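# Swap reels between scanner glass and two stacks

## Task

Lift the reel currently lying on the scanner's glass and set it on top of the stack of reels whose labels face down, keeping the same face upward as before. Then take the uppermost reel from the stack whose labels face up, flip it, and lay it flat on the glass with its label facing down. Both grippers must have released everything at the end.

## Robot and tools

Robot: two arms, left_arm and right_arm, each a six-joint arm with a two-finger parallel gripper and a wrist camera (cam_left_wrist, cam_right_wrist, both 504x504). Objects: a scanner with a glass top, a stack of label-up reels, a pile of label-down reels.

Frames: results use one scene frame with the origin on the table surface midway between the arms, +z up, +x out over the table, left_arm on the +y side. The names left and right do not refer to image sides. Bases: left_arm at (+0.024, +0.278, 0), right_arm at (+0.003, -0.375, 0). Each gripper has its own axes: fingers point along +z, they open and close along y. end_effector_position is the point between the pads, about 1 cm short of the tips. Printed hand positions may be somewhat wrong, worse when the arm reaches far.

execute_actions(actions): a list of actions run in turn. Each action is up to 15 rows, one row per 1/30 s control step; if fewer rows are given, the last row repeats to fill 15 steps. Every row is a single list of 14 numbers covering both arms, each in [-1, 1]: left_arm dx, dy, dz, rx, ry, rz, opening, then right_arm in the same order. dx..rz are offsets, not poses: they are measured in that gripper's own axes from its measured pose when the action began (for the first action of a call, the last pose reported). Every row refers to that same start, not to the previous row. Scale: 1.0 equals 0.6 m for dx, dy, dz and 180 degrees for the rotation vector rx, ry, rz. The opening is absolute: +1 fully open (0.094 m), -1 closed. An empty list just returns state and images.

move(target, speed, blocking): target is one 14-number row laid out as above, offsets relative to the pose in the latest result that showed one. Each gripper follows a straight line toward its target; both arms finish together, over 0.5 to 10 s (longer moves are cut at 10 s). speed is the path's top speed in m/s, 0.002 to 0.5, default 0.25; turning rate is capped at twice that in rad/s. Grippers rotate the short way. Paths ignore obstacles and the other arm; the hand can lag, drift and overshoot the speed, mostly near full stretch. Faster contact hits harder; aiming further past a contact presses harder. The opening is sent when the move starts. The result adds a move: line giving the ending (done, off_target, moving, held, fault) and active limits, plus each gripper's distance from its target. limits=paced means the sent pose was clipped; limits=held means a check blocked some steps, after which the arm may jump faster. With blocking=false the call returns after 0.5 s while motion continues; check it with wait(0), and call wait or stop before sending other motion.

wait(seconds): 0 to 10; lets time pass with the last commands held, returning early if a running move finishes. stop(): brakes a running move (needs stopping distance; fingers keep moving). zoom_image(camera, region): region [x0, y0, x1, y1] in pixels of the latest image, top-left origin, at most 504x504. read_manual(section) returns only licence text. finished_scene(scene): pass the current scene's number once the goal holds; it cannot be undone.

Motion limits: each step the commanded pose is clipped to 70 mm and 16 degrees from the measured pose, so large offsets need several actions; after an action the arm only continues to its last clipped pose. Position wins over orientation when both cannot be met. Arms often stop a centimetre or more low, and repeated zero offsets can let them sag; to hold an arm still, send the correction back to the wanted pose in the first call of a reply, zeros afterwards, raising the aim if it still droops. Hand target lines show where each controller is now heading. A pose unreachable line means the clearance check altered or blocked that arm's command.

Joint ranges (rad): waist -2.618 to 3.054, shoulder 0 to 3.142, elbow 0 to 3.142, wrist pitch -1.571 to 1.571, wrist yaw -1.571 to 1.571, wrist roll -2.094 to 2.094. Elbows never fully straighten.

Gripping: grip_measured uses the same scale as the commanded opening; the last joint value gives metres. Readings may be off by about 1 mm per gripper. To hold a reel, command roughly 0.03 below grip_measured for a firm grip, less for a gentle one. Pads push about 50-62 N; thin parts (under ~2 mm) get less grip. Expect brief tugs on held parts or pushes on loose objects.

Result lines also include joint torques (offset and noisy) and heat warnings: MOTOR HOT from 75 °C; at 90 °C the arm halts for 10 s; at 100 °C it goes limp and drops. Holding loads heats motors, so avoid long static holds. FAULT lines report stops.

Avoid: dropping reels, slamming them onto the glass or stack, shoving hard, the two arms colliding or pressing each other, and anything leaving the table, which fails the job. Time passes while replies are written, with the last command held. Calibrated camera intrinsics and poses are given per camera and may be slightly off; results list cameras whose numbers change.

Each tool is called after ">>>" by a JSON object that holds its "method" and its "body".

## Session

>>> {"method": "execute_actions", "body": {"actions": []}}

Scene clock: 0.00 s.
left_arm: end_effector_position=(+0.4730, +0.3279, +0.3458) grip_measured=+1.000 end_effector_quat_wxyz=(+0.460, -0.223, +0.650, -0.562) | right_arm: end_effector_position=(+0.2796, -0.3546, +0.3392) grip_measured=+1.000 end_effector_quat_wxyz=(+0.453, -0.247, +0.726, -0.454)
Joint positions: left_arm=[ 0.295  1.549  1.094  0.556  0.997 -1.301  0.094] | right_arm=[ 0.85   0.871  0.945 -0.481  1.107 -0.747  0.094]
Joint velocities: left_arm=[-0.017 -0.027 -0.037  0.11   0.007 -0.095  0.   ] | right_arm=[ 0.007  0.007 -0.022 -0.051 -0.007 -0.007  0.   ]
Joint torques (N m, as the arm reports them, + toward a larger angle): no reading
Hand target (left_arm): +0.471, +0.327, +0.354; +0.469, -0.215, +0.649, -0.560
Hand target (right_arm): +0.278, -0.356, +0.342; +0.456, -0.241, +0.727, -0.454

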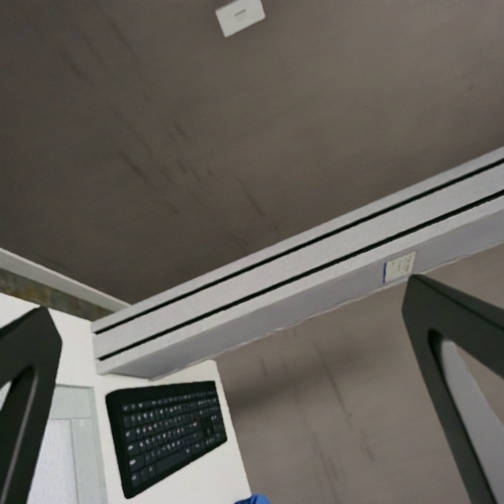

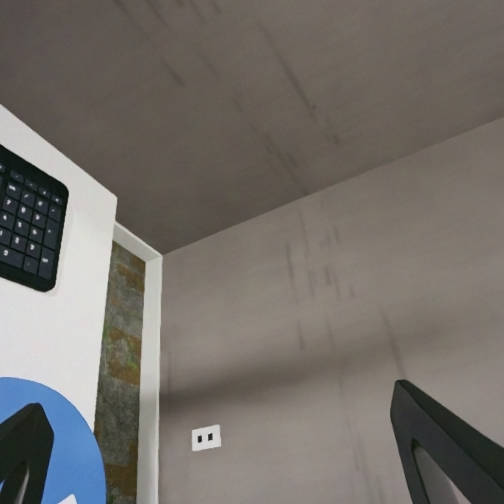

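>>> {"method": "move", "body": {"target": [0.27,-0.1,-0.057,-0.406,0.332,0.161,1,0,0,0,-0.319,0.318,0.174,1], "speed": 0.4}}

Scene clock: 22.27 s.
left_arm: end_effector_position=(+0.3620, +0.1953, +0.3393) grip_measured=+1.000 end_effector_quat_wxyz=(+0.244, -0.010, +0.966, -0.079) | right_arm: end_effector_position=(+0.2791, -0.3534, +0.3362) grip_measured=+1.000 end_effector_quat_wxyz=(+0.264, -0.013, +0.964, +0.000)
Joint positions: left_arm=[-0.373  1.656  2.174 -1.571  0.041 -0.253  0.094] | right_arm=[ 0.271  1.368  1.883 -1.552  0.044  0.062  0.094]
Joint velocities: left_arm=[-0.007 -0.007 -0.012 -0.022 -0.037 -0.022  0.   ] | right_arm=[-0.002  0.002 -0.017 -0.11  -0.081 -0.022  0.   ]
Joint torques (N m, as the arm reports them, + toward a larger angle): left_arm=[-0.71 -7.39  4.43  1.13 -0.14 -0.1 ] | right_arm=[-0.54 -2.4   8.88  0.89 -0.04  0.06]
Hand target (left_arm): +0.353, +0.197, +0.341; +0.244, -0.010, +0.967, -0.073
Hand target (right_arm): +0.280, -0.354, +0.338; +0.261, -0.008, +0.965, +0.006
Off the commanded pose (left_arm): 0.011 m, 30 deg; orientation clipped at the last step of the last action.
Off the commanded pose (right_arm): 0.003 m, 31 deg; orientation clipped at the last step of the last action.
joint sent to its limit (left arm) — the command would take joint 4 (wrist pitch) past its lower limit, so that joint was sent only as far as its limit.
joint sent to its limit (right arm) — the command would take joint 4 (wrist pitch) past its lower limit, so that joint was sent only as far as its limit.
move: off_target (left_arm, right_arm); limits=paced
camera_calibration (this result's frames):
cam_left_wrist: T_world_to_cam=[[-0.110499, -0.973166, 0.201838, 0.163615], [-0.987134, 0.131076, 0.0915668, 0.323222], [-0.115566, -0.189123, -0.975129, 0.508895], [0, 0, 0, 1]] pos_world=[0.395954, 0.213102, 0.433619]
cam_right_wrist: T_world_to_cam=[[-0.0435081, -0.998003, 0.0457851, -0.367609], [-0.997775, 0.0410895, -0.0525035, 0.353321], [0.0505174, -0.0479676, -0.997571, 0.408066], [0, 0, 0, 1]] pos_world=[0.315927, -0.361819, 0.442456]

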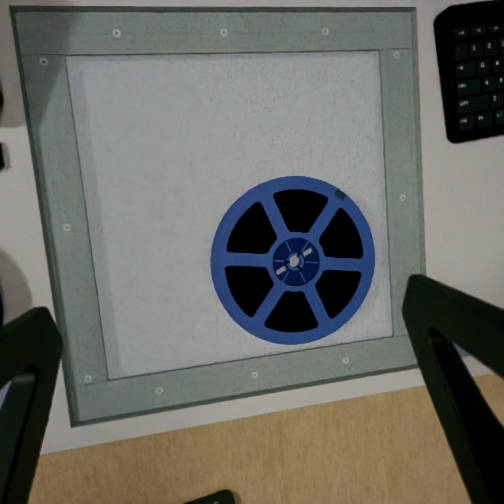

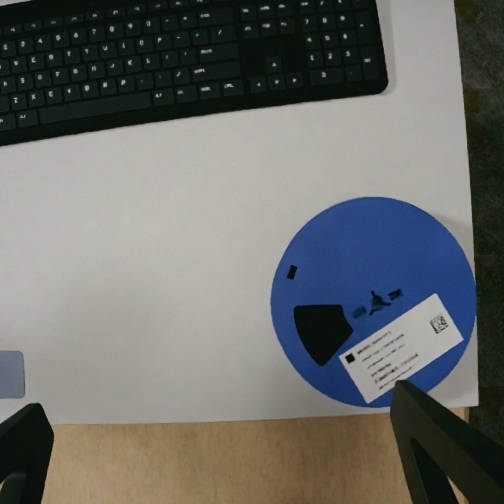

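>>> {"method": "move", "body": {"target": [-0.05,0.36,0,0,0,0,1,0.1,-0.1,0,0,0,0,1], "speed": 0.4}}

Scene clock: 41.10 s.
left_arm: end_effector_position=(+0.3954, +0.4159, +0.3103) grip_measured=+1.000 end_effector_quat_wxyz=(+0.261, -0.029, +0.962, -0.070) | right_arm: end_effector_position=(+0.2321, -0.4164, +0.3050) grip_measured=+1.000 end_effector_quat_wxyz=(+0.253, -0.012, +0.967, -0.004)
Joint positions: left_arm=[ 0.36   1.863  2.286 -1.573  0.359  0.374  0.094] | right_arm=[-0.121  1.179  1.624 -1.522 -0.139 -0.281  0.094]
Joint velocities: left_arm=[ 0.002 -0.012  0.007  0.007 -0.066  0.037  0.   ] | right_arm=[-0.002  0.007  0.002 -0.007 -0.051  0.022  0.   ]
Joint torques (N m, as the arm reports them, + toward a larger angle): left_arm=[-0.31 -8.81  8.84  0.96  0.31  0.08] | right_arm=[-0.59 -4.14  4.98  1.06 -0.17 -0.03]
Hand target (left_arm): +0.394, +0.409, +0.323; +0.277, -0.015, +0.958, -0.071
Hand target (right_arm): +0.229, -0.415, +0.306; +0.263, -0.014, +0.965, -0.003
Off the commanded pose (left_arm): 0.011 m, 3 deg.
Off the commanded pose (right_arm): 0.004 m, 1 deg.
joint sent to its limit (left arm) — the command would take joint 4 (wrist pitch) past its lower limit, so that joint was sent only as far as its limit.
move: off_target (left_arm)
camera_calibration (this result's frames):
cam_left_wrist: T_world_to_cam=[[-0.0737611, -0.978956, 0.190275, 0.3793], [-0.994285, 0.0869547, 0.0619376, 0.360318], [-0.0771795, -0.184619, -0.979775, 0.510611], [0, 0, 0, 1]] pos_world=[0.425646, 0.434255, 0.405796]
cam_right_wrist: T_world_to_cam=[[-0.046799, -0.997354, 0.0556294, -0.433055], [-0.998529, 0.045182, -0.0299787, 0.302466], [0.027386, -0.0569505, -0.998001, 0.378096], [0, 0, 0, 1]] pos_world=[0.2714, -0.424042, 0.410498]

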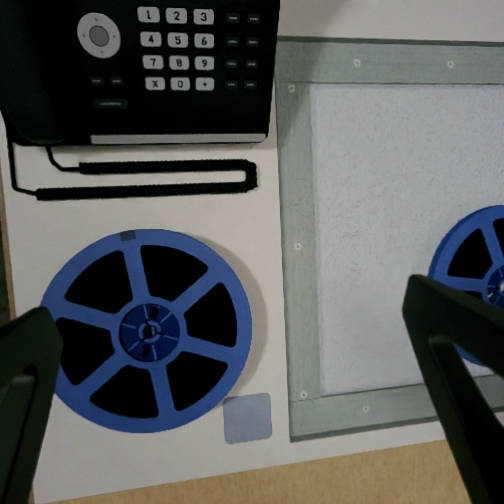

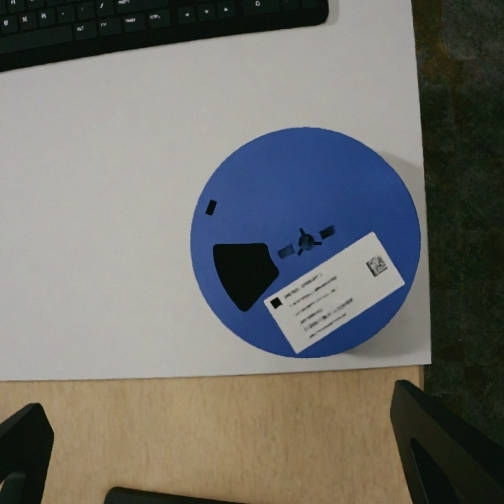

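>>> {"method": "move", "body": {"target": [0.334,-0.472,0.336,-0.079,0.156,-0.112,1,0,0,0,0,0,0,1], "speed": 0.4}}

Scene clock: 77.27 s.
left_arm: end_effector_position=(+0.3167, +0.1027, +0.0618) grip_measured=+1.000 end_effector_quat_wxyz=(-0.032, -0.205, +0.978, +0.018) | right_arm: end_effector_position=(+0.2323, -0.4163, +0.3051) grip_measured=+1.000 end_effector_quat_wxyz=(+0.253, -0.013, +0.967, -0.004)
Joint positions: left_arm=[-0.685  1.933  1.47  -1.179  0.016 -0.946  0.094] | right_arm=[-0.121  1.179  1.624 -1.521 -0.14  -0.283  0.094]
Joint velocities: left_arm=[ 0.007 -0.012 -0.002  0.066 -0.051 -0.081  0.   ] | right_arm=[-0.017 -0.012 -0.007  0.007 -0.022  0.007  0.   ]
Joint torques (N m, as the arm reports them, + toward a larger angle): left_arm=[  0.2  -10.22   9.29   0.23  -0.18  -0.12] | right_arm=[ 0.05 -1.98  6.61  0.98 -0.06  0.04]
Hand target (left_arm): +0.328, +0.100, +0.074; -0.007, -0.212, +0.977, +0.006
Hand target (right_arm): +0.232, -0.416, +0.305; +0.253, -0.012, +0.967, -0.005
Off the commanded pose (left_arm): 0.025 m, 4 deg.
Off the commanded pose (right_arm): 0.000 m, 0 deg.
move: off_target (left_arm)
camera_calibration (this result's frames):
cam_left_wrist: T_world_to_cam=[[0.349626, -0.93616, 0.0369707, -0.0148243], [-0.74676, -0.254627, 0.614422, 0.247185], [-0.565784, -0.242426, -0.788111, 0.351999], [0, 0, 0, 1]] pos_world=[0.388927, 0.134396, 0.126086]
cam_right_wrist: T_world_to_cam=[[-0.0446352, -0.997451, 0.0556785, -0.433437], [-0.998606, 0.042977, -0.0306323, 0.301884], [0.0281613, -0.0569682, -0.997979, 0.377978], [0, 0, 0, 1]] pos_world=[0.271472, -0.423774, 0.410594]

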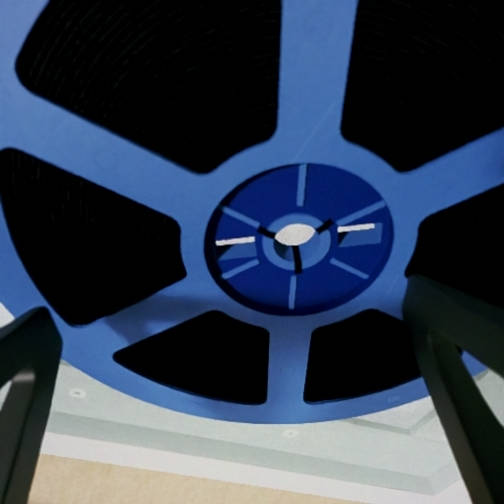

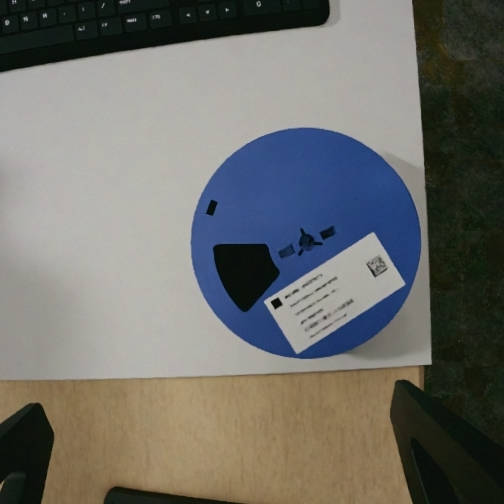

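>>> {"method": "move", "body": {"target": [-0.012,-0.023,0.045,0,0.015,0,1,0,0,0,0,0,0,1], "speed": 0.05}}

Scene clock: 92.73 s.
left_arm: end_effector_position=(+0.3200, +0.0987, +0.0534) grip_measured=+1.000 end_effector_quat_wxyz=(-0.050, -0.207, +0.977, +0.012) | right_arm: end_effector_position=(+0.2323, -0.4163, +0.3051) grip_measured=+1.000 end_effector_quat_wxyz=(+0.253, -0.013, +0.967, -0.004)
Joint positions: left_arm=[-0.673  1.975  1.492 -1.177  0.048 -0.938  0.094] | right_arm=[-0.121  1.179  1.624 -1.521 -0.14  -0.283  0.094]
Joint velocities: left_arm=[-0.017 -0.012  0.017 -0.051 -0.051  0.022  0.   ] | right_arm=[-0.022  0.002 -0.012  0.007  0.051  0.051  0.   ]
Joint torques (N m, as the arm reports them, + toward a larger angle): left_arm=[ 0.01 -4.66  6.97  0.56  0.02  0.02] | right_arm=[ 0.03 -1.93  6.61  0.98 -0.08  0.02]
Hand target (left_arm): +0.326, +0.094, +0.035; -0.055, -0.205, +0.977, +0.014
Hand target (right_arm): +0.232, -0.416, +0.305; +0.253, -0.013, +0.967, -0.004
Off the commanded pose (left_arm): 0.021 m, 1 deg.
Off the commanded pose (right_arm): 0.000 m, 0 deg.
move: off_target (left_arm)
camera_calibration (this result's frames):
cam_left_wrist: T_world_to_cam=[[0.35695, -0.933073, 0.0442949, -0.0223981], [-0.725309, -0.246964, 0.642601, 0.2447], [-0.588654, -0.261504, -0.764919, 0.354297], [0, 0, 0, 1]] pos_world=[0.394037, 0.132183, 0.114756]
cam_right_wrist: T_world_to_cam=[[-0.0446352, -0.997451, 0.0556785, -0.433437], [-0.998606, 0.042977, -0.0306323, 0.301884], [0.0281613, -0.0569682, -0.997979, 0.377978], [0, 0, 0, 1]] pos_world=[0.271472, -0.423774, 0.410594]

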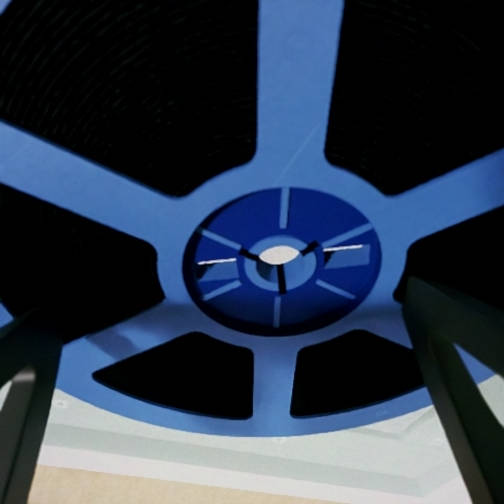

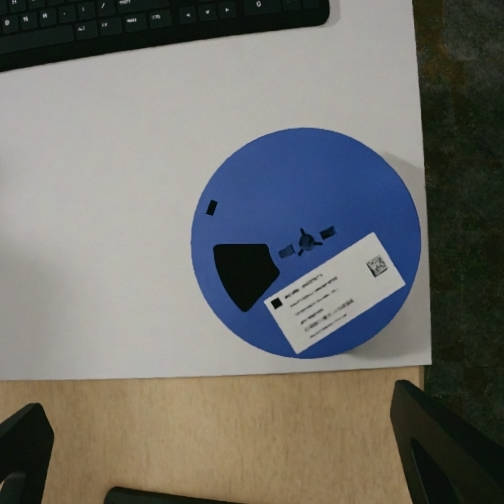

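>>> {"method": "execute_actions", "body": {"actions": [[[-0.02,-0.02,0.045,0,0.03,0,1,0,0,0,0,0,0,1]],[[0,0,0,0,0,0,1,0,0,0,0,0,0,1]]]}}

Scene clock: 97.93 s.
left_arm: end_effector_position=(+0.3270, +0.0932, +0.0525) grip_measured=+1.000 end_effector_quat_wxyz=(-0.089, -0.209, +0.974, -0.014) | right_arm: end_effector_position=(+0.2323, -0.4163, +0.3051) grip_measured=+1.000 end_effector_quat_wxyz=(+0.253, -0.013, +0.967, -0.004)
Joint positions: left_arm=[-0.634  2.036  1.567 -1.222  0.135 -0.898  0.094] | right_arm=[-0.121  1.179  1.624 -1.521 -0.14  -0.283  0.094]
Joint velocities: left_arm=[-0.002  0.002 -0.012 -0.081 -0.007  0.007  0.   ] | right_arm=[-0.012  0.007 -0.007 -0.037 -0.007 -0.051  0.   ]
Joint torques (N m, as the arm reports them, + toward a larger angle): left_arm=[ 0.02 -9.4   6.41  0.07  0.03 -0.02] | right_arm=[ 0.04 -1.95  6.6   0.97 -0.06  0.02]
Hand target (left_arm): +0.327, +0.093, +0.052; -0.089, -0.209, +0.974, -0.013
Hand target (right_arm): +0.232, -0.416, +0.305; +0.253, -0.013, +0.967, -0.004
Off the commanded pose (left_arm): 0.001 m, 0 deg.
Off the commanded pose (right_arm): 0.000 m, 0 deg.
camera_calibration (this result's frames):
cam_left_wrist: T_world_to_cam=[[0.368727, -0.925895, 0.0822071, -0.0365752], [-0.679109, -0.207944, 0.703968, 0.226998], [-0.634706, -0.3154, -0.705458, 0.373225], [0, 0, 0, 1]] pos_world=[0.404531, 0.131053, 0.106502]
cam_right_wrist: T_world_to_cam=[[-0.0446352, -0.997451, 0.0556785, -0.433437], [-0.998606, 0.042977, -0.0306323, 0.301884], [0.0281613, -0.0569682, -0.997979, 0.377978], [0, 0, 0, 1]] pos_world=[0.271472, -0.423774, 0.410594]

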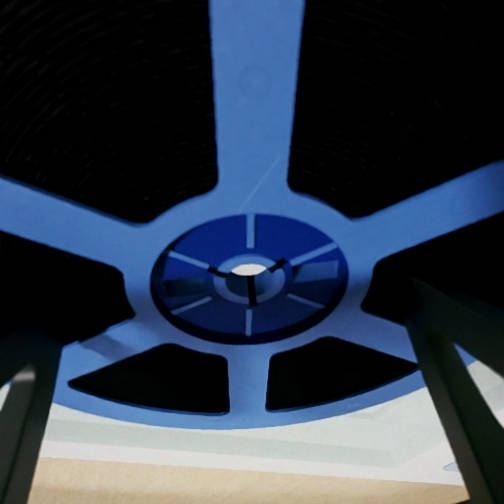

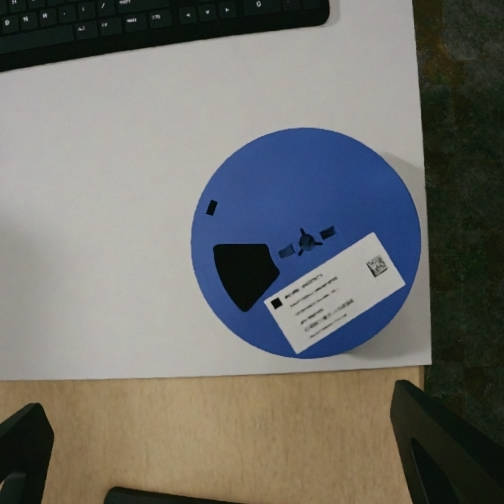

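>>> {"method": "execute_actions", "body": {"actions": [[[0,0,0.02,0,-0.06,0,1,0,0,0,0,0,0,1]],[[0,0,0.02,0,0,0,1,0,0,0,0,0,0,1]]]}}

Scene clock: 105.47 s.
left_arm: end_effector_position=(+0.3217, +0.0882, +0.0499) grip_measured=+1.000 end_effector_quat_wxyz=(-0.013, -0.202, +0.979, -0.008) | right_arm: end_effector_position=(+0.2323, -0.4163, +0.3051) grip_measured=+1.000 end_effector_quat_wxyz=(+0.253, -0.013, +0.967, -0.004)
Joint positions: left_arm=[-0.706  1.93   1.418 -1.068  0.03  -0.961  0.094] | right_arm=[-0.121  1.179  1.624 -1.521 -0.14  -0.283  0.094]
Joint velocities: left_arm=[-0.007  0.007 -0.002  0.007  0.037 -0.007  0.   ] | right_arm=[-0.007 -0.012 -0.022  0.037  0.051 -0.022  0.   ]
Joint torques (N m, as the arm reports them, + toward a larger angle): left_arm=[-0.01 -7.85  3.45  0.73 -0.03 -0.03] | right_arm=[ 0.04 -1.96  6.55  0.99 -0.07  0.01]
Hand target (left_arm): +0.321, +0.089, +0.038; -0.014, -0.201, +0.979, -0.007
Hand target (right_arm): +0.232, -0.416, +0.305; +0.253, -0.013, +0.967, -0.004
Off the commanded pose (left_arm): 0.012 m, 0 deg.
Off the commanded pose (right_arm): 0.000 m, 0 deg.
camera_calibration (this result's frames):
cam_left_wrist: T_world_to_cam=[[0.341337, -0.9352, 0.0942863, -0.0299259], [-0.776425, -0.223997, 0.589059, 0.262682], [-0.529768, -0.274274, -0.802571, 0.333915], [0, 0, 0, 1]] pos_world=[0.391064, 0.122437, 0.116077]
cam_right_wrist: T_world_to_cam=[[-0.0446352, -0.997451, 0.0556785, -0.433437], [-0.998606, 0.042977, -0.0306323, 0.301884], [0.0281613, -0.0569682, -0.997979, 0.377978], [0, 0, 0, 1]] pos_world=[0.271472, -0.423774, 0.410594]

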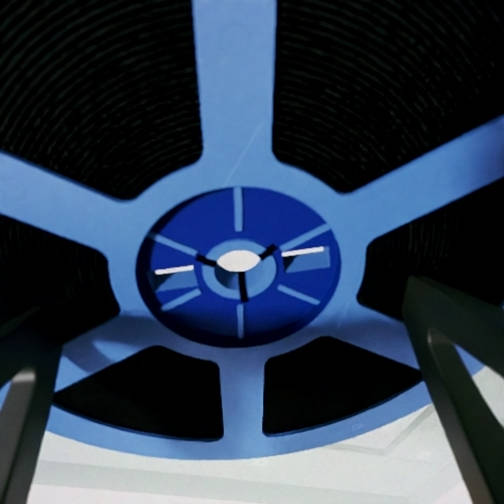

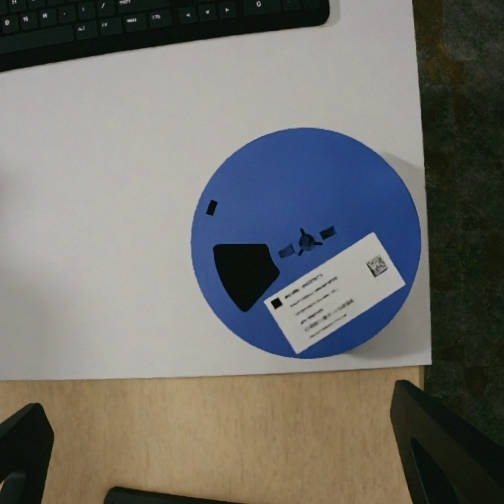

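>>> {"method": "execute_actions", "body": {"actions": [[[-0.018,0.004,0.047,0,0,0,1,0,0,0,0,0,0,1]],[[0,0,0,0,0,0,1,0,0,0,0,0,0,1]]]}}

Scene clock: 111.37 s.
left_arm: end_effector_position=(+0.3218, +0.0887, +0.0503) grip_measured=+1.000 end_effector_quat_wxyz=(-0.014, -0.202, +0.979, -0.010) | right_arm: end_effector_position=(+0.2323, -0.4163, +0.3051) grip_measured=+1.000 end_effector_quat_wxyz=(+0.253, -0.013, +0.967, -0.004)
Joint positions: left_arm=[-0.703  1.926  1.415 -1.066  0.034 -0.959  0.094] | right_arm=[-0.121  1.179  1.624 -1.521 -0.14  -0.283  0.094]
Joint velocities: left_arm=[ 0.002 -0.002  0.007 -0.022  0.066 -0.022  0.   ] | right_arm=[-0.002 -0.002  0.002 -0.022  0.051 -0.022  0.   ]
Joint torques (N m, as the arm reports them, + toward a larger angle): left_arm=[ 0.03 -8.57  6.52  0.31 -0.03 -0.02] | right_arm=[ 0.03 -1.96  6.62  0.99 -0.05  0.02]
Hand target (left_arm): +0.322, +0.089, +0.049; -0.015, -0.202, +0.979, -0.009
Hand target (right_arm): +0.232, -0.416, +0.305; +0.253, -0.013, +0.967, -0.004
Off the commanded pose (left_arm): 0.001 m, 0 deg.
Off the commanded pose (right_arm): 0.000 m, 0 deg.
camera_calibration (this result's frames):
cam_left_wrist: T_world_to_cam=[[0.342079, -0.934495, 0.0984922, -0.0301161], [-0.776244, -0.22196, 0.590067, 0.262321], [-0.529553, -0.278304, -0.801324, 0.334613], [0, 0, 0, 1]] pos_world=[0.391123, 0.123206, 0.116313]
cam_right_wrist: T_world_to_cam=[[-0.0446352, -0.997451, 0.0556785, -0.433437], [-0.998606, 0.042977, -0.0306323, 0.301884], [0.0281613, -0.0569682, -0.997979, 0.377978], [0, 0, 0, 1]] pos_world=[0.271472, -0.423774, 0.410594]

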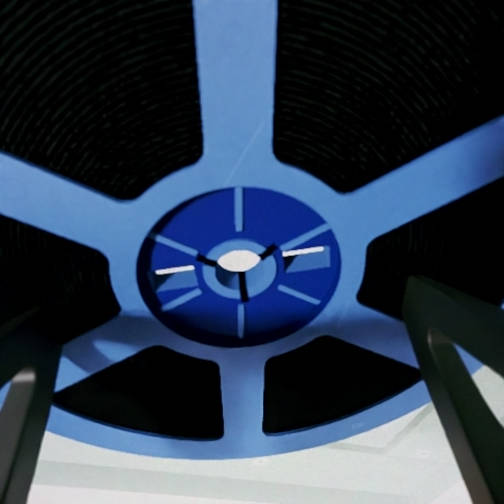

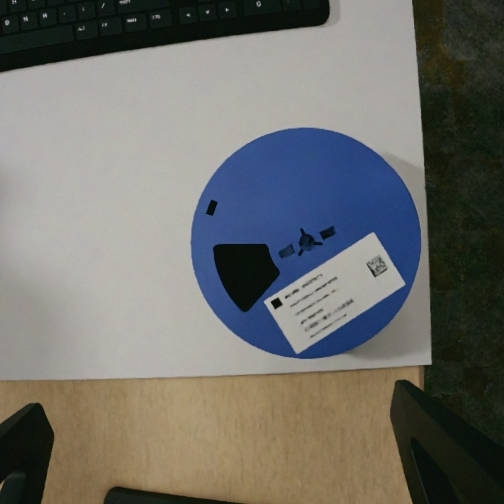

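>>> {"method": "execute_actions", "body": {"actions": [[[0,0,-0.02,0,0,0,1,0,0,0,0,0,0,1]],[[-0.035,0.004,0,0,0,0,1,0,0,0,0,0,0,1]],[[0,0,0.035,0,0,0,1,0,0,0,0,0,0,1]]]}}

Scene clock: 121.67 s.
left_arm: end_effector_position=(+0.3331, +0.0998, +0.0497) grip_measured=+1.000 end_effector_quat_wxyz=(-0.017, -0.206, +0.978, -0.012) | right_arm: end_effector_position=(+0.2323, -0.4163, +0.3051) grip_measured=+1.000 end_effector_quat_wxyz=(+0.253, -0.013, +0.967, -0.004)
Joint positions: left_arm=[-0.656  1.945  1.439 -1.075  0.04  -0.921  0.094] | right_arm=[-0.121  1.179  1.624 -1.521 -0.14  -0.283  0.094]
Joint velocities: left_arm=[ 0.002 -0.002 -0.002  0.037  0.022 -0.007  0.   ] | right_arm=[ 0.007 -0.007 -0.012  0.051  0.081 -0.007  0.   ]
Joint torques (N m, as the arm reports them, + toward a larger angle): left_arm=[-0.07 -7.03  2.08  0.95 -0.02 -0.04] | right_arm=[ 0.05 -1.91  6.55  0.97 -0.06  0.02]
Hand target (left_arm): +0.332, +0.100, +0.030; -0.020, -0.206, +0.978, -0.010
Hand target (right_arm): +0.232, -0.416, +0.305; +0.253, -0.013, +0.967, -0.004
Off the commanded pose (left_arm): 0.020 m, 0 deg.
Off the commanded pose (right_arm): 0.000 m, 0 deg.
camera_calibration (this result's frames):
cam_left_wrist: T_world_to_cam=[[0.35128, -0.930849, 0.100611, -0.0270097], [-0.770693, -0.226465, 0.595605, 0.272269], [-0.531634, -0.286764, -0.796952, 0.344564], [0, 0, 0, 1]] pos_world=[0.402506, 0.135326, 0.115154]
cam_right_wrist: T_world_to_cam=[[-0.0446352, -0.997451, 0.0556785, -0.433437], [-0.998606, 0.042977, -0.0306323, 0.301884], [0.0281613, -0.0569682, -0.997979, 0.377978], [0, 0, 0, 1]] pos_world=[0.271472, -0.423774, 0.410594]

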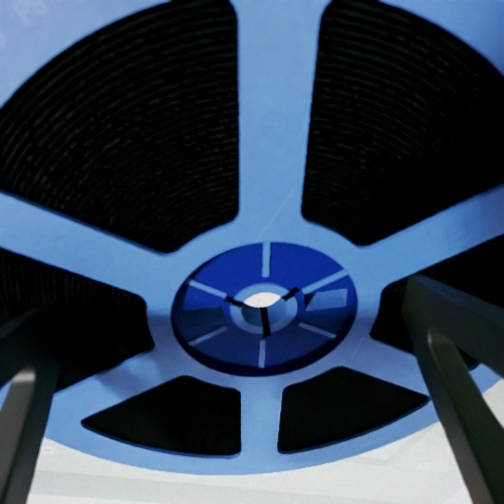

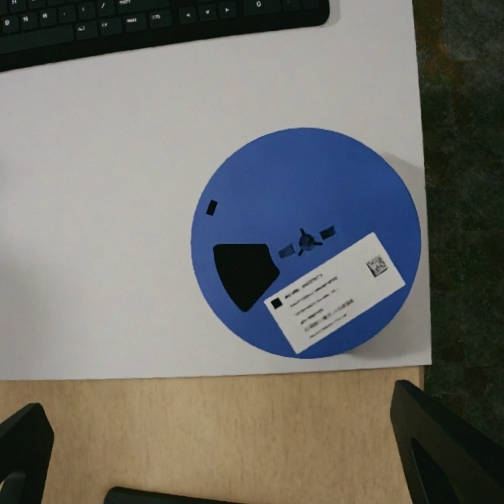

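>>> {"method": "execute_actions", "body": {"actions": [[[0,-0.008,0.05,0,0,0,1,0,0,0,0,0,0,1]]]}}

>>> {"method": "execute_actions", "body": {"actions": [[[0,0,0.04,0,0,0,1,0,0,0,0,0,0,1]]]}}

Scene clock: 127.10 s.
left_arm: end_effector_position=(+0.3330, +0.0997, +0.0490) grip_measured=+1.000 end_effector_quat_wxyz=(-0.014, -0.206, +0.978, -0.008) | right_arm: end_effector_position=(+0.2323, -0.4163, +0.3051) grip_measured=+1.000 end_effector_quat_wxyz=(+0.253, -0.013, +0.967, -0.004)
Joint positions: left_arm=[-0.661  1.945  1.436 -1.072  0.03  -0.926  0.094] | right_arm=[-0.121  1.179  1.624 -1.521 -0.14  -0.283  0.094]
Joint velocities: left_arm=[0.012 0.027 0.007 0.022 0.007 0.051 0.   ] | right_arm=[-0.012 -0.012  0.007  0.051 -0.007  0.007  0.   ]
Joint torques (N m, as the arm reports them, + toward a larger angle): left_arm=[-0.28 -5.71  1.01  1.28  0.06 -0.08] | right_arm=[ 0.02 -1.92  6.6   0.98 -0.07  0.03]
Hand target (left_arm): +0.333, +0.096, +0.021; -0.018, -0.206, +0.978, -0.010
Hand target (right_arm): +0.232, -0.416, +0.305; +0.253, -0.013, +0.967, -0.004
Off the commanded pose (left_arm): 0.030 m, 1 deg.
Off the commanded pose (right_arm): 0.000 m, 0 deg.
camera_calibration (this result's frames):
cam_left_wrist: T_world_to_cam=[[0.349967, -0.931942, 0.0949048, -0.0262332], [-0.773966, -0.230586, 0.589751, 0.274351], [-0.52773, -0.279847, -0.801989, 0.342143], [0, 0, 0, 1]] pos_world=[0.402079, 0.134561, 0.115086]
cam_right_wrist: T_world_to_cam=[[-0.0446352, -0.997451, 0.0556785, -0.433437], [-0.998606, 0.042977, -0.0306323, 0.301884], [0.0281613, -0.0569682, -0.997979, 0.377978], [0, 0, 0, 1]] pos_world=[0.271472, -0.423774, 0.410594]

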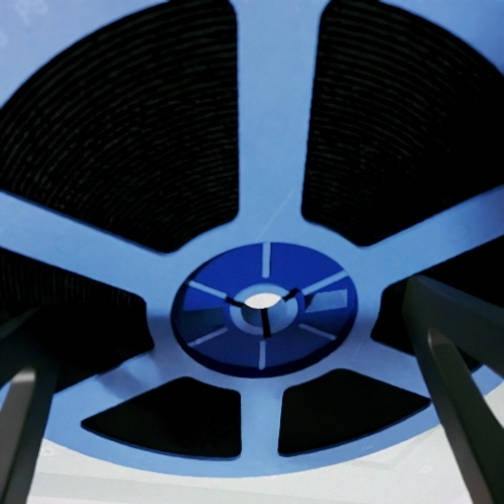

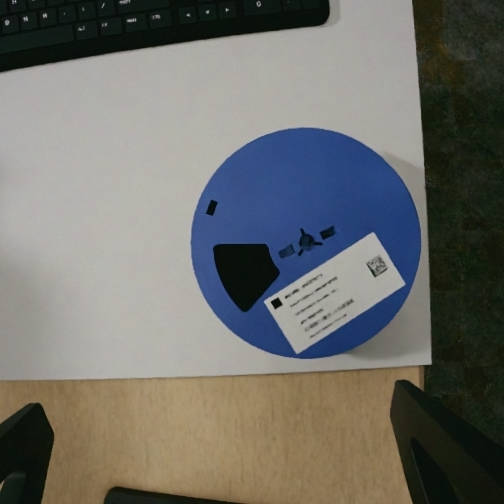

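Scene clock: 127.60 s.
left_arm: end_effector_position=(+0.3329, +0.0999, +0.0495) grip_measured=+1.000 end_effector_quat_wxyz=(-0.010, -0.206, +0.978, -0.011) | right_arm: end_effector_position=(+0.2323, -0.4163, +0.3051) grip_measured=+1.000 end_effector_quat_wxyz=(+0.253, -0.013, +0.967, -0.004)
Joint positions: left_arm=[-0.661  1.935  1.423 -1.059  0.03  -0.926  0.094] | right_arm=[-0.121  1.179  1.624 -1.521 -0.14  -0.283  0.094]
Joint velocities: left_arm=[ 0.002 -0.007 -0.012 -0.095  0.022 -0.081  0.   ] | right_arm=[-0.012 -0.007  0.022 -0.051 -0.022  0.037  0.   ]
Joint torques (N m, as the arm reports them, + toward a larger angle): left_arm=[-0.03 -6.28  1.58  1.06 -0.02 -0.04] | right_arm=[ 0.03 -1.94  6.59  0.98 -0.07  0.02]
Hand target (left_arm): +0.332, +0.100, +0.026; -0.015, -0.206, +0.978, -0.008
Hand target (right_arm): +0.232, -0.416, +0.305; +0.253, -0.013, +0.967, -0.004
Off the commanded pose (left_arm): 0.025 m, 1 deg.
Off the commanded pose (right_arm): 0.000 m, 0 deg.
camera_calibration (this result's frames):
cam_left_wrist: T_world_to_cam=[[0.349041, -0.931513, 0.102247, -0.026144], [-0.779457, -0.228019, 0.583485, 0.275884], [-0.520209, -0.283358, -0.805662, 0.340605], [0, 0, 0, 1]] pos_world=[0.401351, 0.135067, 0.116111]
cam_right_wrist: T_world_to_cam=[[-0.0446352, -0.997451, 0.0556785, -0.433437], [-0.998606, 0.042977, -0.0306323, 0.301884], [0.0281613, -0.0569682, -0.997979, 0.377978], [0, 0, 0, 1]] pos_world=[0.271472, -0.423774, 0.410594]

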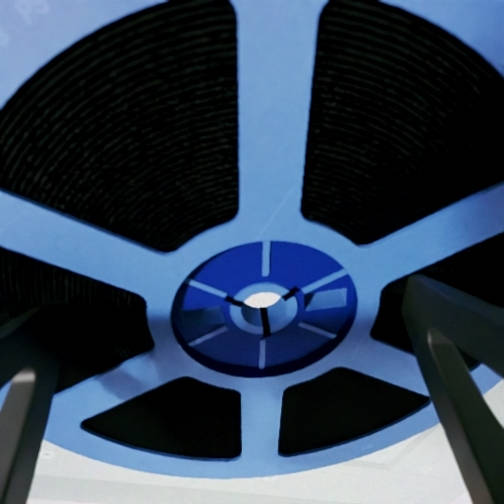

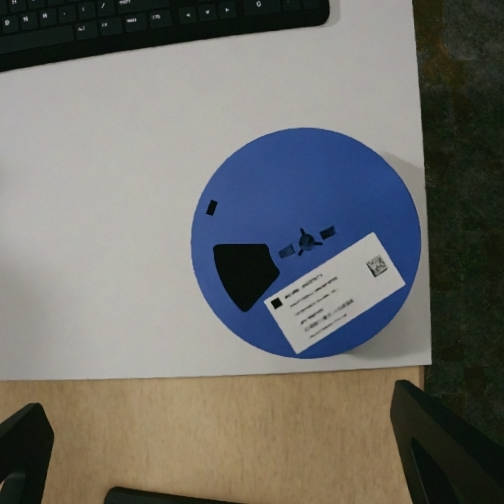

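>>> {"method": "execute_actions", "body": {"actions": [[[0,0,0.012,0,0,0,0.3,0,0,0,0,0,0,1]],[[0,0,0.012,0,0,0,0.3,0,0,0,0,0,0,1]]]}}

Scene clock: 132.13 s.
left_arm: end_effector_position=(+0.3345, +0.0977, +0.0502) grip_measured=+0.307 end_effector_quat_wxyz=(-0.006, -0.205, +0.979, -0.016) | right_arm: end_effector_position=(+0.2323, -0.4163, +0.3051) grip_measured=+1.000 end_effector_quat_wxyz=(+0.253, -0.013, +0.967, -0.004)
Joint positions: left_arm=[-0.663  1.933  1.423 -1.05   0.032 -0.925  0.061] | right_arm=[-0.121  1.179  1.624 -1.521 -0.14  -0.283  0.094]
Joint velocities: left_arm=[-0.002  0.002 -0.007  0.051 -0.007  0.007  0.001] | right_arm=[-0.017  0.007  0.002  0.007 -0.037 -0.022  0.   ]
Joint torques (N m, as the arm reports them, + toward a larger angle): left_arm=[ 0.01 -8.26  4.78  0.6  -0.02 -0.03] | right_arm=[ 0.05 -1.93  6.58  0.98 -0.08  0.02]
Hand target (left_arm): +0.334, +0.098, +0.043; -0.006, -0.205, +0.979, -0.016
Hand target (right_arm): +0.232, -0.416, +0.305; +0.253, -0.013, +0.967, -0.004
Off the commanded pose (left_arm): 0.007 m, 0 deg.
Off the commanded pose (right_arm): 0.000 m, 0 deg.
camera_calibration (this result's frames):
cam_left_wrist: T_world_to_cam=[[0.345944, -0.931497, 0.112413, -0.0282837], [-0.785126, -0.221801, 0.578258, 0.277827], [-0.513712, -0.288303, -0.808073, 0.339813], [0, 0, 0, 1]] pos_world=[0.40248, 0.133245, 0.117118]
cam_right_wrist: T_world_to_cam=[[-0.0446352, -0.997451, 0.0556785, -0.433437], [-0.998606, 0.042977, -0.0306323, 0.301884], [0.0281613, -0.0569682, -0.997979, 0.377978], [0, 0, 0, 1]] pos_world=[0.271472, -0.423774, 0.410594]

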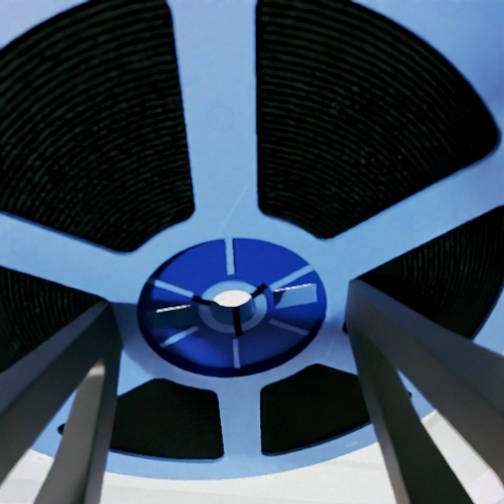

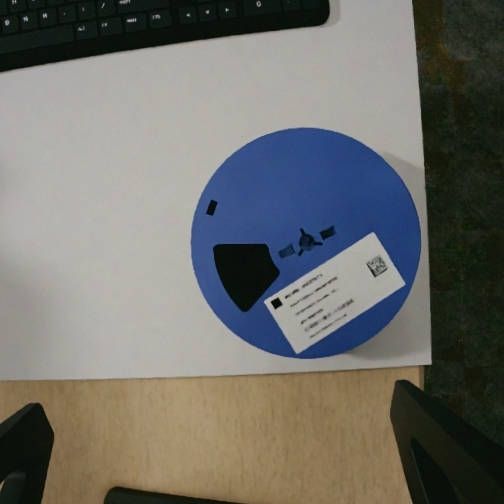

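Reel centred itself, so edges catch. Close more.

>>> {"method": "execute_actions", "body": {"actions": [[[0,0,0.02,0,0,0,0.1,0,0,0,0,0,0,1]],[[0,0,0.01,0,0,0,0.1,0,0,0,0,0,0,1]]]}}

Scene clock: 136.70 s.
left_arm: end_effector_position=(+0.3351, +0.0985, +0.0507) grip_measured=+0.102 end_effector_quat_wxyz=(-0.003, -0.205, +0.979, -0.017) | right_arm: end_effector_position=(+0.2323, -0.4163, +0.3051) grip_measured=+1.000 end_effector_quat_wxyz=(+0.253, -0.013, +0.967, -0.004)
Joint positions: left_arm=[-0.662  1.928  1.419 -1.045  0.029 -0.925  0.052] | right_arm=[-0.121  1.179  1.624 -1.521 -0.14  -0.283  0.094]
Joint velocities: left_arm=[-0.007 -0.002 -0.007  0.022 -0.007 -0.007 -0.   ] | right_arm=[ 0.002 -0.002 -0.012 -0.037  0.081  0.037  0.   ]
Joint torques (N m, as the arm reports them, + toward a larger angle): left_arm=[ 0.02 -8.33  5.09  0.56 -0.02 -0.03] | right_arm=[ 0.06 -1.95  6.63  0.98 -0.06  0.02]
Hand target (left_arm): +0.335, +0.098, +0.045; -0.003, -0.205, +0.979, -0.016
Hand target (right_arm): +0.232, -0.416, +0.305; +0.253, -0.013, +0.967, -0.004
Off the commanded pose (left_arm): 0.006 m, 0 deg.
Off the commanded pose (right_arm): 0.000 m, 0 deg.
camera_calibration (this result's frames):
cam_left_wrist: T_world_to_cam=[[0.346762, -0.930943, 0.114458, -0.0282176], [-0.788022, -0.222972, 0.573851, 0.279505], [-0.508702, -0.289185, -0.810922, 0.339342], [0, 0, 0, 1]] pos_world=[0.402665, 0.134185, 0.118016]
cam_right_wrist: T_world_to_cam=[[-0.0446352, -0.997451, 0.0556785, -0.433437], [-0.998606, 0.042977, -0.0306323, 0.301884], [0.0281613, -0.0569682, -0.997979, 0.377978], [0, 0, 0, 1]] pos_world=[0.271472, -0.423774, 0.410594]

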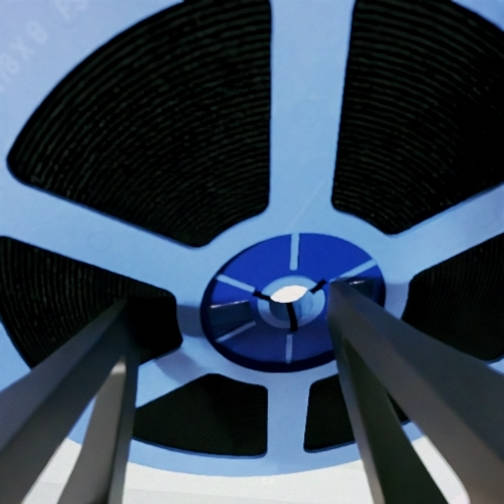

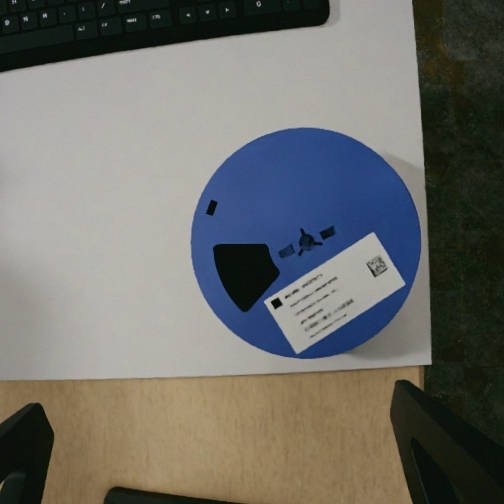

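>>> {"method": "execute_actions", "body": {"actions": [[[0,0,-0.035,0,0,0,0.1,0,0,0,0,0,0,1]],[[0,-0.035,0,0,0,0,-0.6,0,0,0,0,0,0,1]],[[0,0,0,0,0,0,-0.6,0,0,0,0,0,0,1]]]}}

Scene clock: 146.47 s.
left_arm: end_effector_position=(+0.3343, +0.0864, +0.0511) grip_measured=-0.598 end_effector_quat_wxyz=(-0.020, -0.202, +0.979, -0.001) | right_arm: end_effector_position=(+0.2323, -0.4163, +0.3051) grip_measured=+1.000 end_effector_quat_wxyz=(+0.253, -0.013, +0.967, -0.004)
Joint positions: left_arm=[-0.692  1.989  1.506 -1.116  0.029 -0.949  0.019] | right_arm=[-0.121  1.179  1.624 -1.521 -0.14  -0.283  0.094]
Joint velocities: left_arm=[-0.002  0.007 -0.007  0.051 -0.081 -0.037  0.   ] | right_arm=[-0.002  0.012 -0.012 -0.051 -0.022 -0.022  0.   ]
Joint torques (N m, as the arm reports them, + toward a larger angle): left_arm=[ 0.03 -9.36  6.58  0.24 -0.02 -0.02] | right_arm=[ 0.05 -1.98  6.56  0.99 -0.07  0.02]
Hand target (left_arm): +0.334, +0.086, +0.051; -0.020, -0.202, +0.979, -0.001
Hand target (right_arm): +0.232, -0.416, +0.305; +0.253, -0.013, +0.967, -0.004
Off the commanded pose (left_arm): 0.000 m, 0 deg.
Off the commanded pose (right_arm): 0.000 m, 0 deg.
camera_calibration (this result's frames):
cam_left_wrist: T_world_to_cam=[[0.344119, -0.935521, 0.0798884, -0.036232], [-0.766834, -0.230931, 0.598862, 0.268212], [-0.5418, -0.267341, -0.796857, 0.344222], [0, 0, 0, 1]] pos_world=[0.404642, 0.120067, 0.116568]
cam_right_wrist: T_world_to_cam=[[-0.0446352, -0.997451, 0.0556785, -0.433437], [-0.998606, 0.042977, -0.0306323, 0.301884], [0.0281613, -0.0569682, -0.997979, 0.377978], [0, 0, 0, 1]] pos_world=[0.271472, -0.423774, 0.410594]

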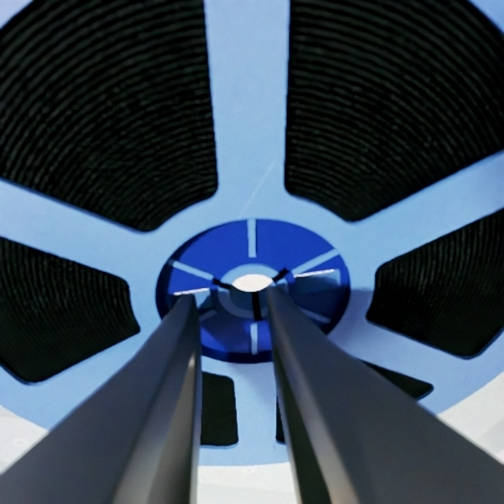

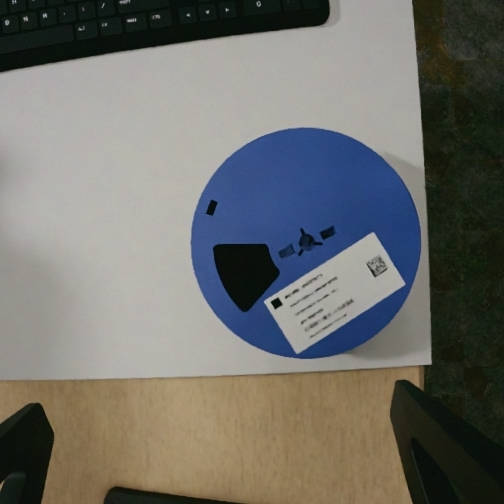

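>>> {"method": "execute_actions", "body": {"actions": [[[0,-0.014,0,0,0,0,-0.45,0,0,0,0,0,0,1]],[[0,0,0.045,0,0,0,-0.45,0,0,0,0,0,0,1]],[[0,0,0.04,0,0,0,-0.45,0,0,0,0,0,0,1]]]}}

Scene clock: 151.87 s.
left_arm: end_effector_position=(+0.3350, +0.0844, +0.0471) grip_measured=-0.452 end_effector_quat_wxyz=(-0.011, -0.202, +0.979, -0.010) | right_arm: end_effector_position=(+0.2323, -0.4163, +0.3051) grip_measured=+1.000 end_effector_quat_wxyz=(+0.253, -0.013, +0.967, -0.004)
Joint positions: left_arm=[-0.696  1.976  1.472 -1.07   0.029 -0.952  0.026] | right_arm=[-0.121  1.179  1.624 -1.521 -0.14  -0.283  0.094]
Joint velocities: left_arm=[-0.007  0.002 -0.012 -0.081 -0.081 -0.022  0.   ] | right_arm=[-0.017 -0.012 -0.002 -0.007 -0.022 -0.007  0.   ]
Joint torques (N m, as the arm reports them, + toward a larger angle): left_arm=[-0.03 -6.61  1.97  1.   -0.02 -0.03] | right_arm=[-0.01 -1.94  6.58  0.98 -0.07  0.01]
Hand target (left_arm): +0.334, +0.085, +0.024; -0.017, -0.202, +0.979, -0.005
Hand target (right_arm): +0.232, -0.416, +0.305; +0.253, -0.013, +0.967, -0.004
Off the commanded pose (left_arm): 0.024 m, 1 deg.
Off the commanded pose (right_arm): 0.000 m, 0 deg.
camera_calibration (this result's frames):
cam_left_wrist: T_world_to_cam=[[0.341543, -0.934663, 0.0987573, -0.0381424], [-0.779354, -0.222916, 0.58559, 0.274844], [-0.525315, -0.276971, -0.804569, 0.336447], [0, 0, 0, 1]] pos_world=[0.403968, 0.118803, 0.113516]
cam_right_wrist: T_world_to_cam=[[-0.0446352, -0.997451, 0.0556785, -0.433437], [-0.998606, 0.042977, -0.0306323, 0.301884], [0.0281613, -0.0569682, -0.997979, 0.377978], [0, 0, 0, 1]] pos_world=[0.271472, -0.423774, 0.410594]

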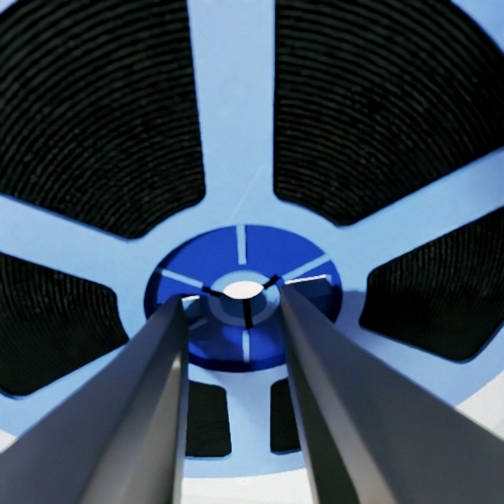

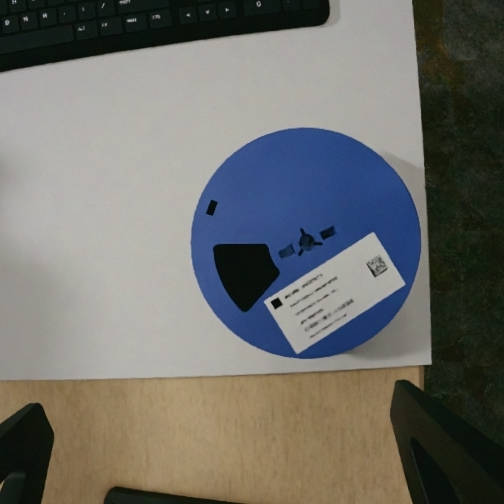

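Went 3 mm deeper. Expand outward.

>>> {"method": "execute_actions", "body": {"actions": [[[0,0,0.02,0,0,0,0.1,0,0,0,0,0,0,1]],[[0,0,0.01,0,0,0,0.1,0,0,0,0,0,0,1]]]}}

Scene clock: 156.70 s.
left_arm: end_effector_position=(+0.3385, +0.0817, +0.0491) grip_measured=-0.089 end_effector_quat_wxyz=(-0.003, -0.201, +0.979, -0.017) | right_arm: end_effector_position=(+0.2323, -0.4163, +0.3051) grip_measured=+1.000 end_effector_quat_wxyz=(+0.253, -0.013, +0.967, -0.004)
Joint positions: left_arm=[-0.697  1.97   1.472 -1.054  0.03  -0.952  0.043] | right_arm=[-0.121  1.179  1.624 -1.521 -0.14  -0.283  0.094]
Joint velocities: left_arm=[ 0.007  0.002  0.002 -0.037 -0.095 -0.095 -0.   ] | right_arm=[-0.007 -0.002 -0.002  0.022 -0.007 -0.007  0.   ]
Joint torques (N m, as the arm reports them, + toward a larger angle): left_arm=[ 0.01 -8.74  5.13  0.57 -0.02 -0.03] | right_arm=[-0.01 -1.93  6.65  0.99 -0.07  0.03]
Hand target (left_arm): +0.339, +0.082, +0.043; -0.004, -0.201, +0.979, -0.017
Hand target (right_arm): +0.232, -0.416, +0.305; +0.253, -0.013, +0.967, -0.004
Off the commanded pose (left_arm): 0.006 m, 0 deg.
Off the commanded pose (right_arm): 0.000 m, 0 deg.
camera_calibration (this result's frames):
cam_left_wrist: T_world_to_cam=[[0.33887, -0.933643, 0.116096, -0.0420377], [-0.79007, -0.215393, 0.57393, 0.279406], [-0.510839, -0.286212, -0.810633, 0.335357], [0, 0, 0, 1]] pos_world=[0.406309, 0.116917, 0.116373]
cam_right_wrist: T_world_to_cam=[[-0.0446352, -0.997451, 0.0556785, -0.433437], [-0.998606, 0.042977, -0.0306323, 0.301884], [0.0281613, -0.0569682, -0.997979, 0.377978], [0, 0, 0, 1]] pos_world=[0.271472, -0.423774, 0.410594]

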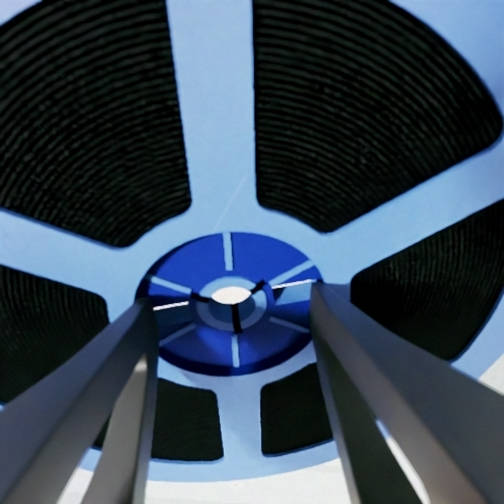

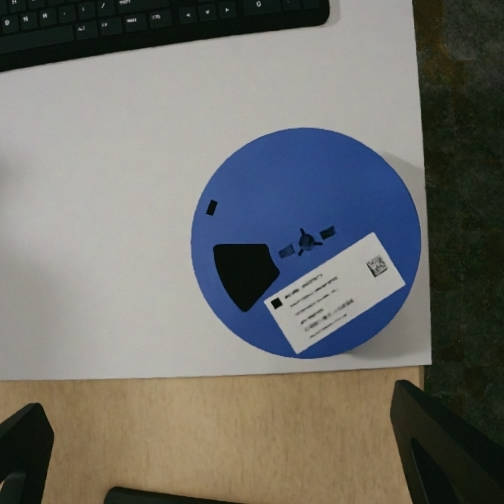

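Blocked at -0.089: it's gripping. Lift.

>>> {"method": "move", "body": {"target": [0,0,-0.12,0,0,0,0.0,0,0,0,0,0,0,1], "speed": 0.1}}

Scene clock: 161.40 s.
left_arm: end_effector_position=(+0.3345, +0.0841, +0.1073) grip_measured=-0.002 end_effector_quat_wxyz=(-0.014, -0.202, +0.979, -0.008) | right_arm: end_effector_position=(+0.2323, -0.4163, +0.3051) grip_measured=+1.000 end_effector_quat_wxyz=(+0.253, -0.013, +0.967, -0.004)
Joint positions: left_arm=[-0.697  1.946  1.671 -1.305  0.03  -0.952  0.047] | right_arm=[-0.121  1.179  1.624 -1.521 -0.14  -0.283  0.094]
Joint velocities: left_arm=[ 0.002 -0.007  0.002 -0.022 -0.037 -0.022  0.   ] | right_arm=[ 0.007  0.007 -0.007  0.095 -0.007  0.007  0.   ]
Joint torques (N m, as the arm reports them, + toward a larger angle): left_arm=[  0.19 -10.71   9.42   0.09  -0.03   0.  ] | right_arm=[ 0.06 -1.97  6.57  0.99 -0.07  0.01]
Hand target (left_arm): +0.337, +0.084, +0.121; -0.003, -0.201, +0.979, -0.017
Hand target (right_arm): +0.232, -0.416, +0.305; +0.253, -0.013, +0.967, -0.004
Off the commanded pose (left_arm): 0.014 m, 2 deg.
Off the commanded pose (right_arm): 0.000 m, 0 deg.
move: off_target (left_arm)
camera_calibration (this result's frames):
cam_left_wrist: T_world_to_cam=[[0.341367, -0.935115, 0.095023, -0.04374], [-0.7763, -0.223497, 0.589412, 0.237814], [-0.52993, -0.274972, -0.802224, 0.3857], [0, 0, 0, 1]] pos_world=[0.403941, 0.118306, 0.173404]
cam_right_wrist: T_world_to_cam=[[-0.0446352, -0.997451, 0.0556785, -0.433437], [-0.998606, 0.042977, -0.0306323, 0.301884], [0.0281613, -0.0569682, -0.997979, 0.377978], [0, 0, 0, 1]] pos_world=[0.271472, -0.423774, 0.410594]

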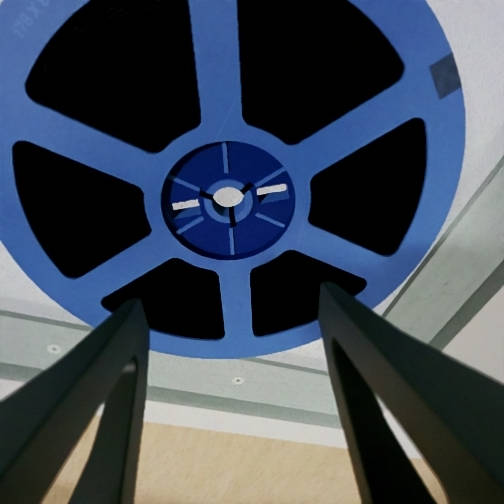

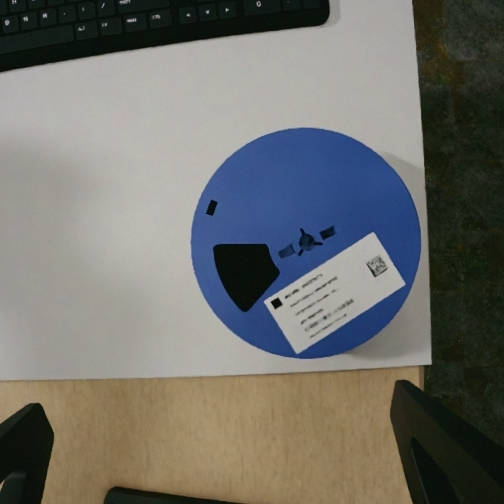

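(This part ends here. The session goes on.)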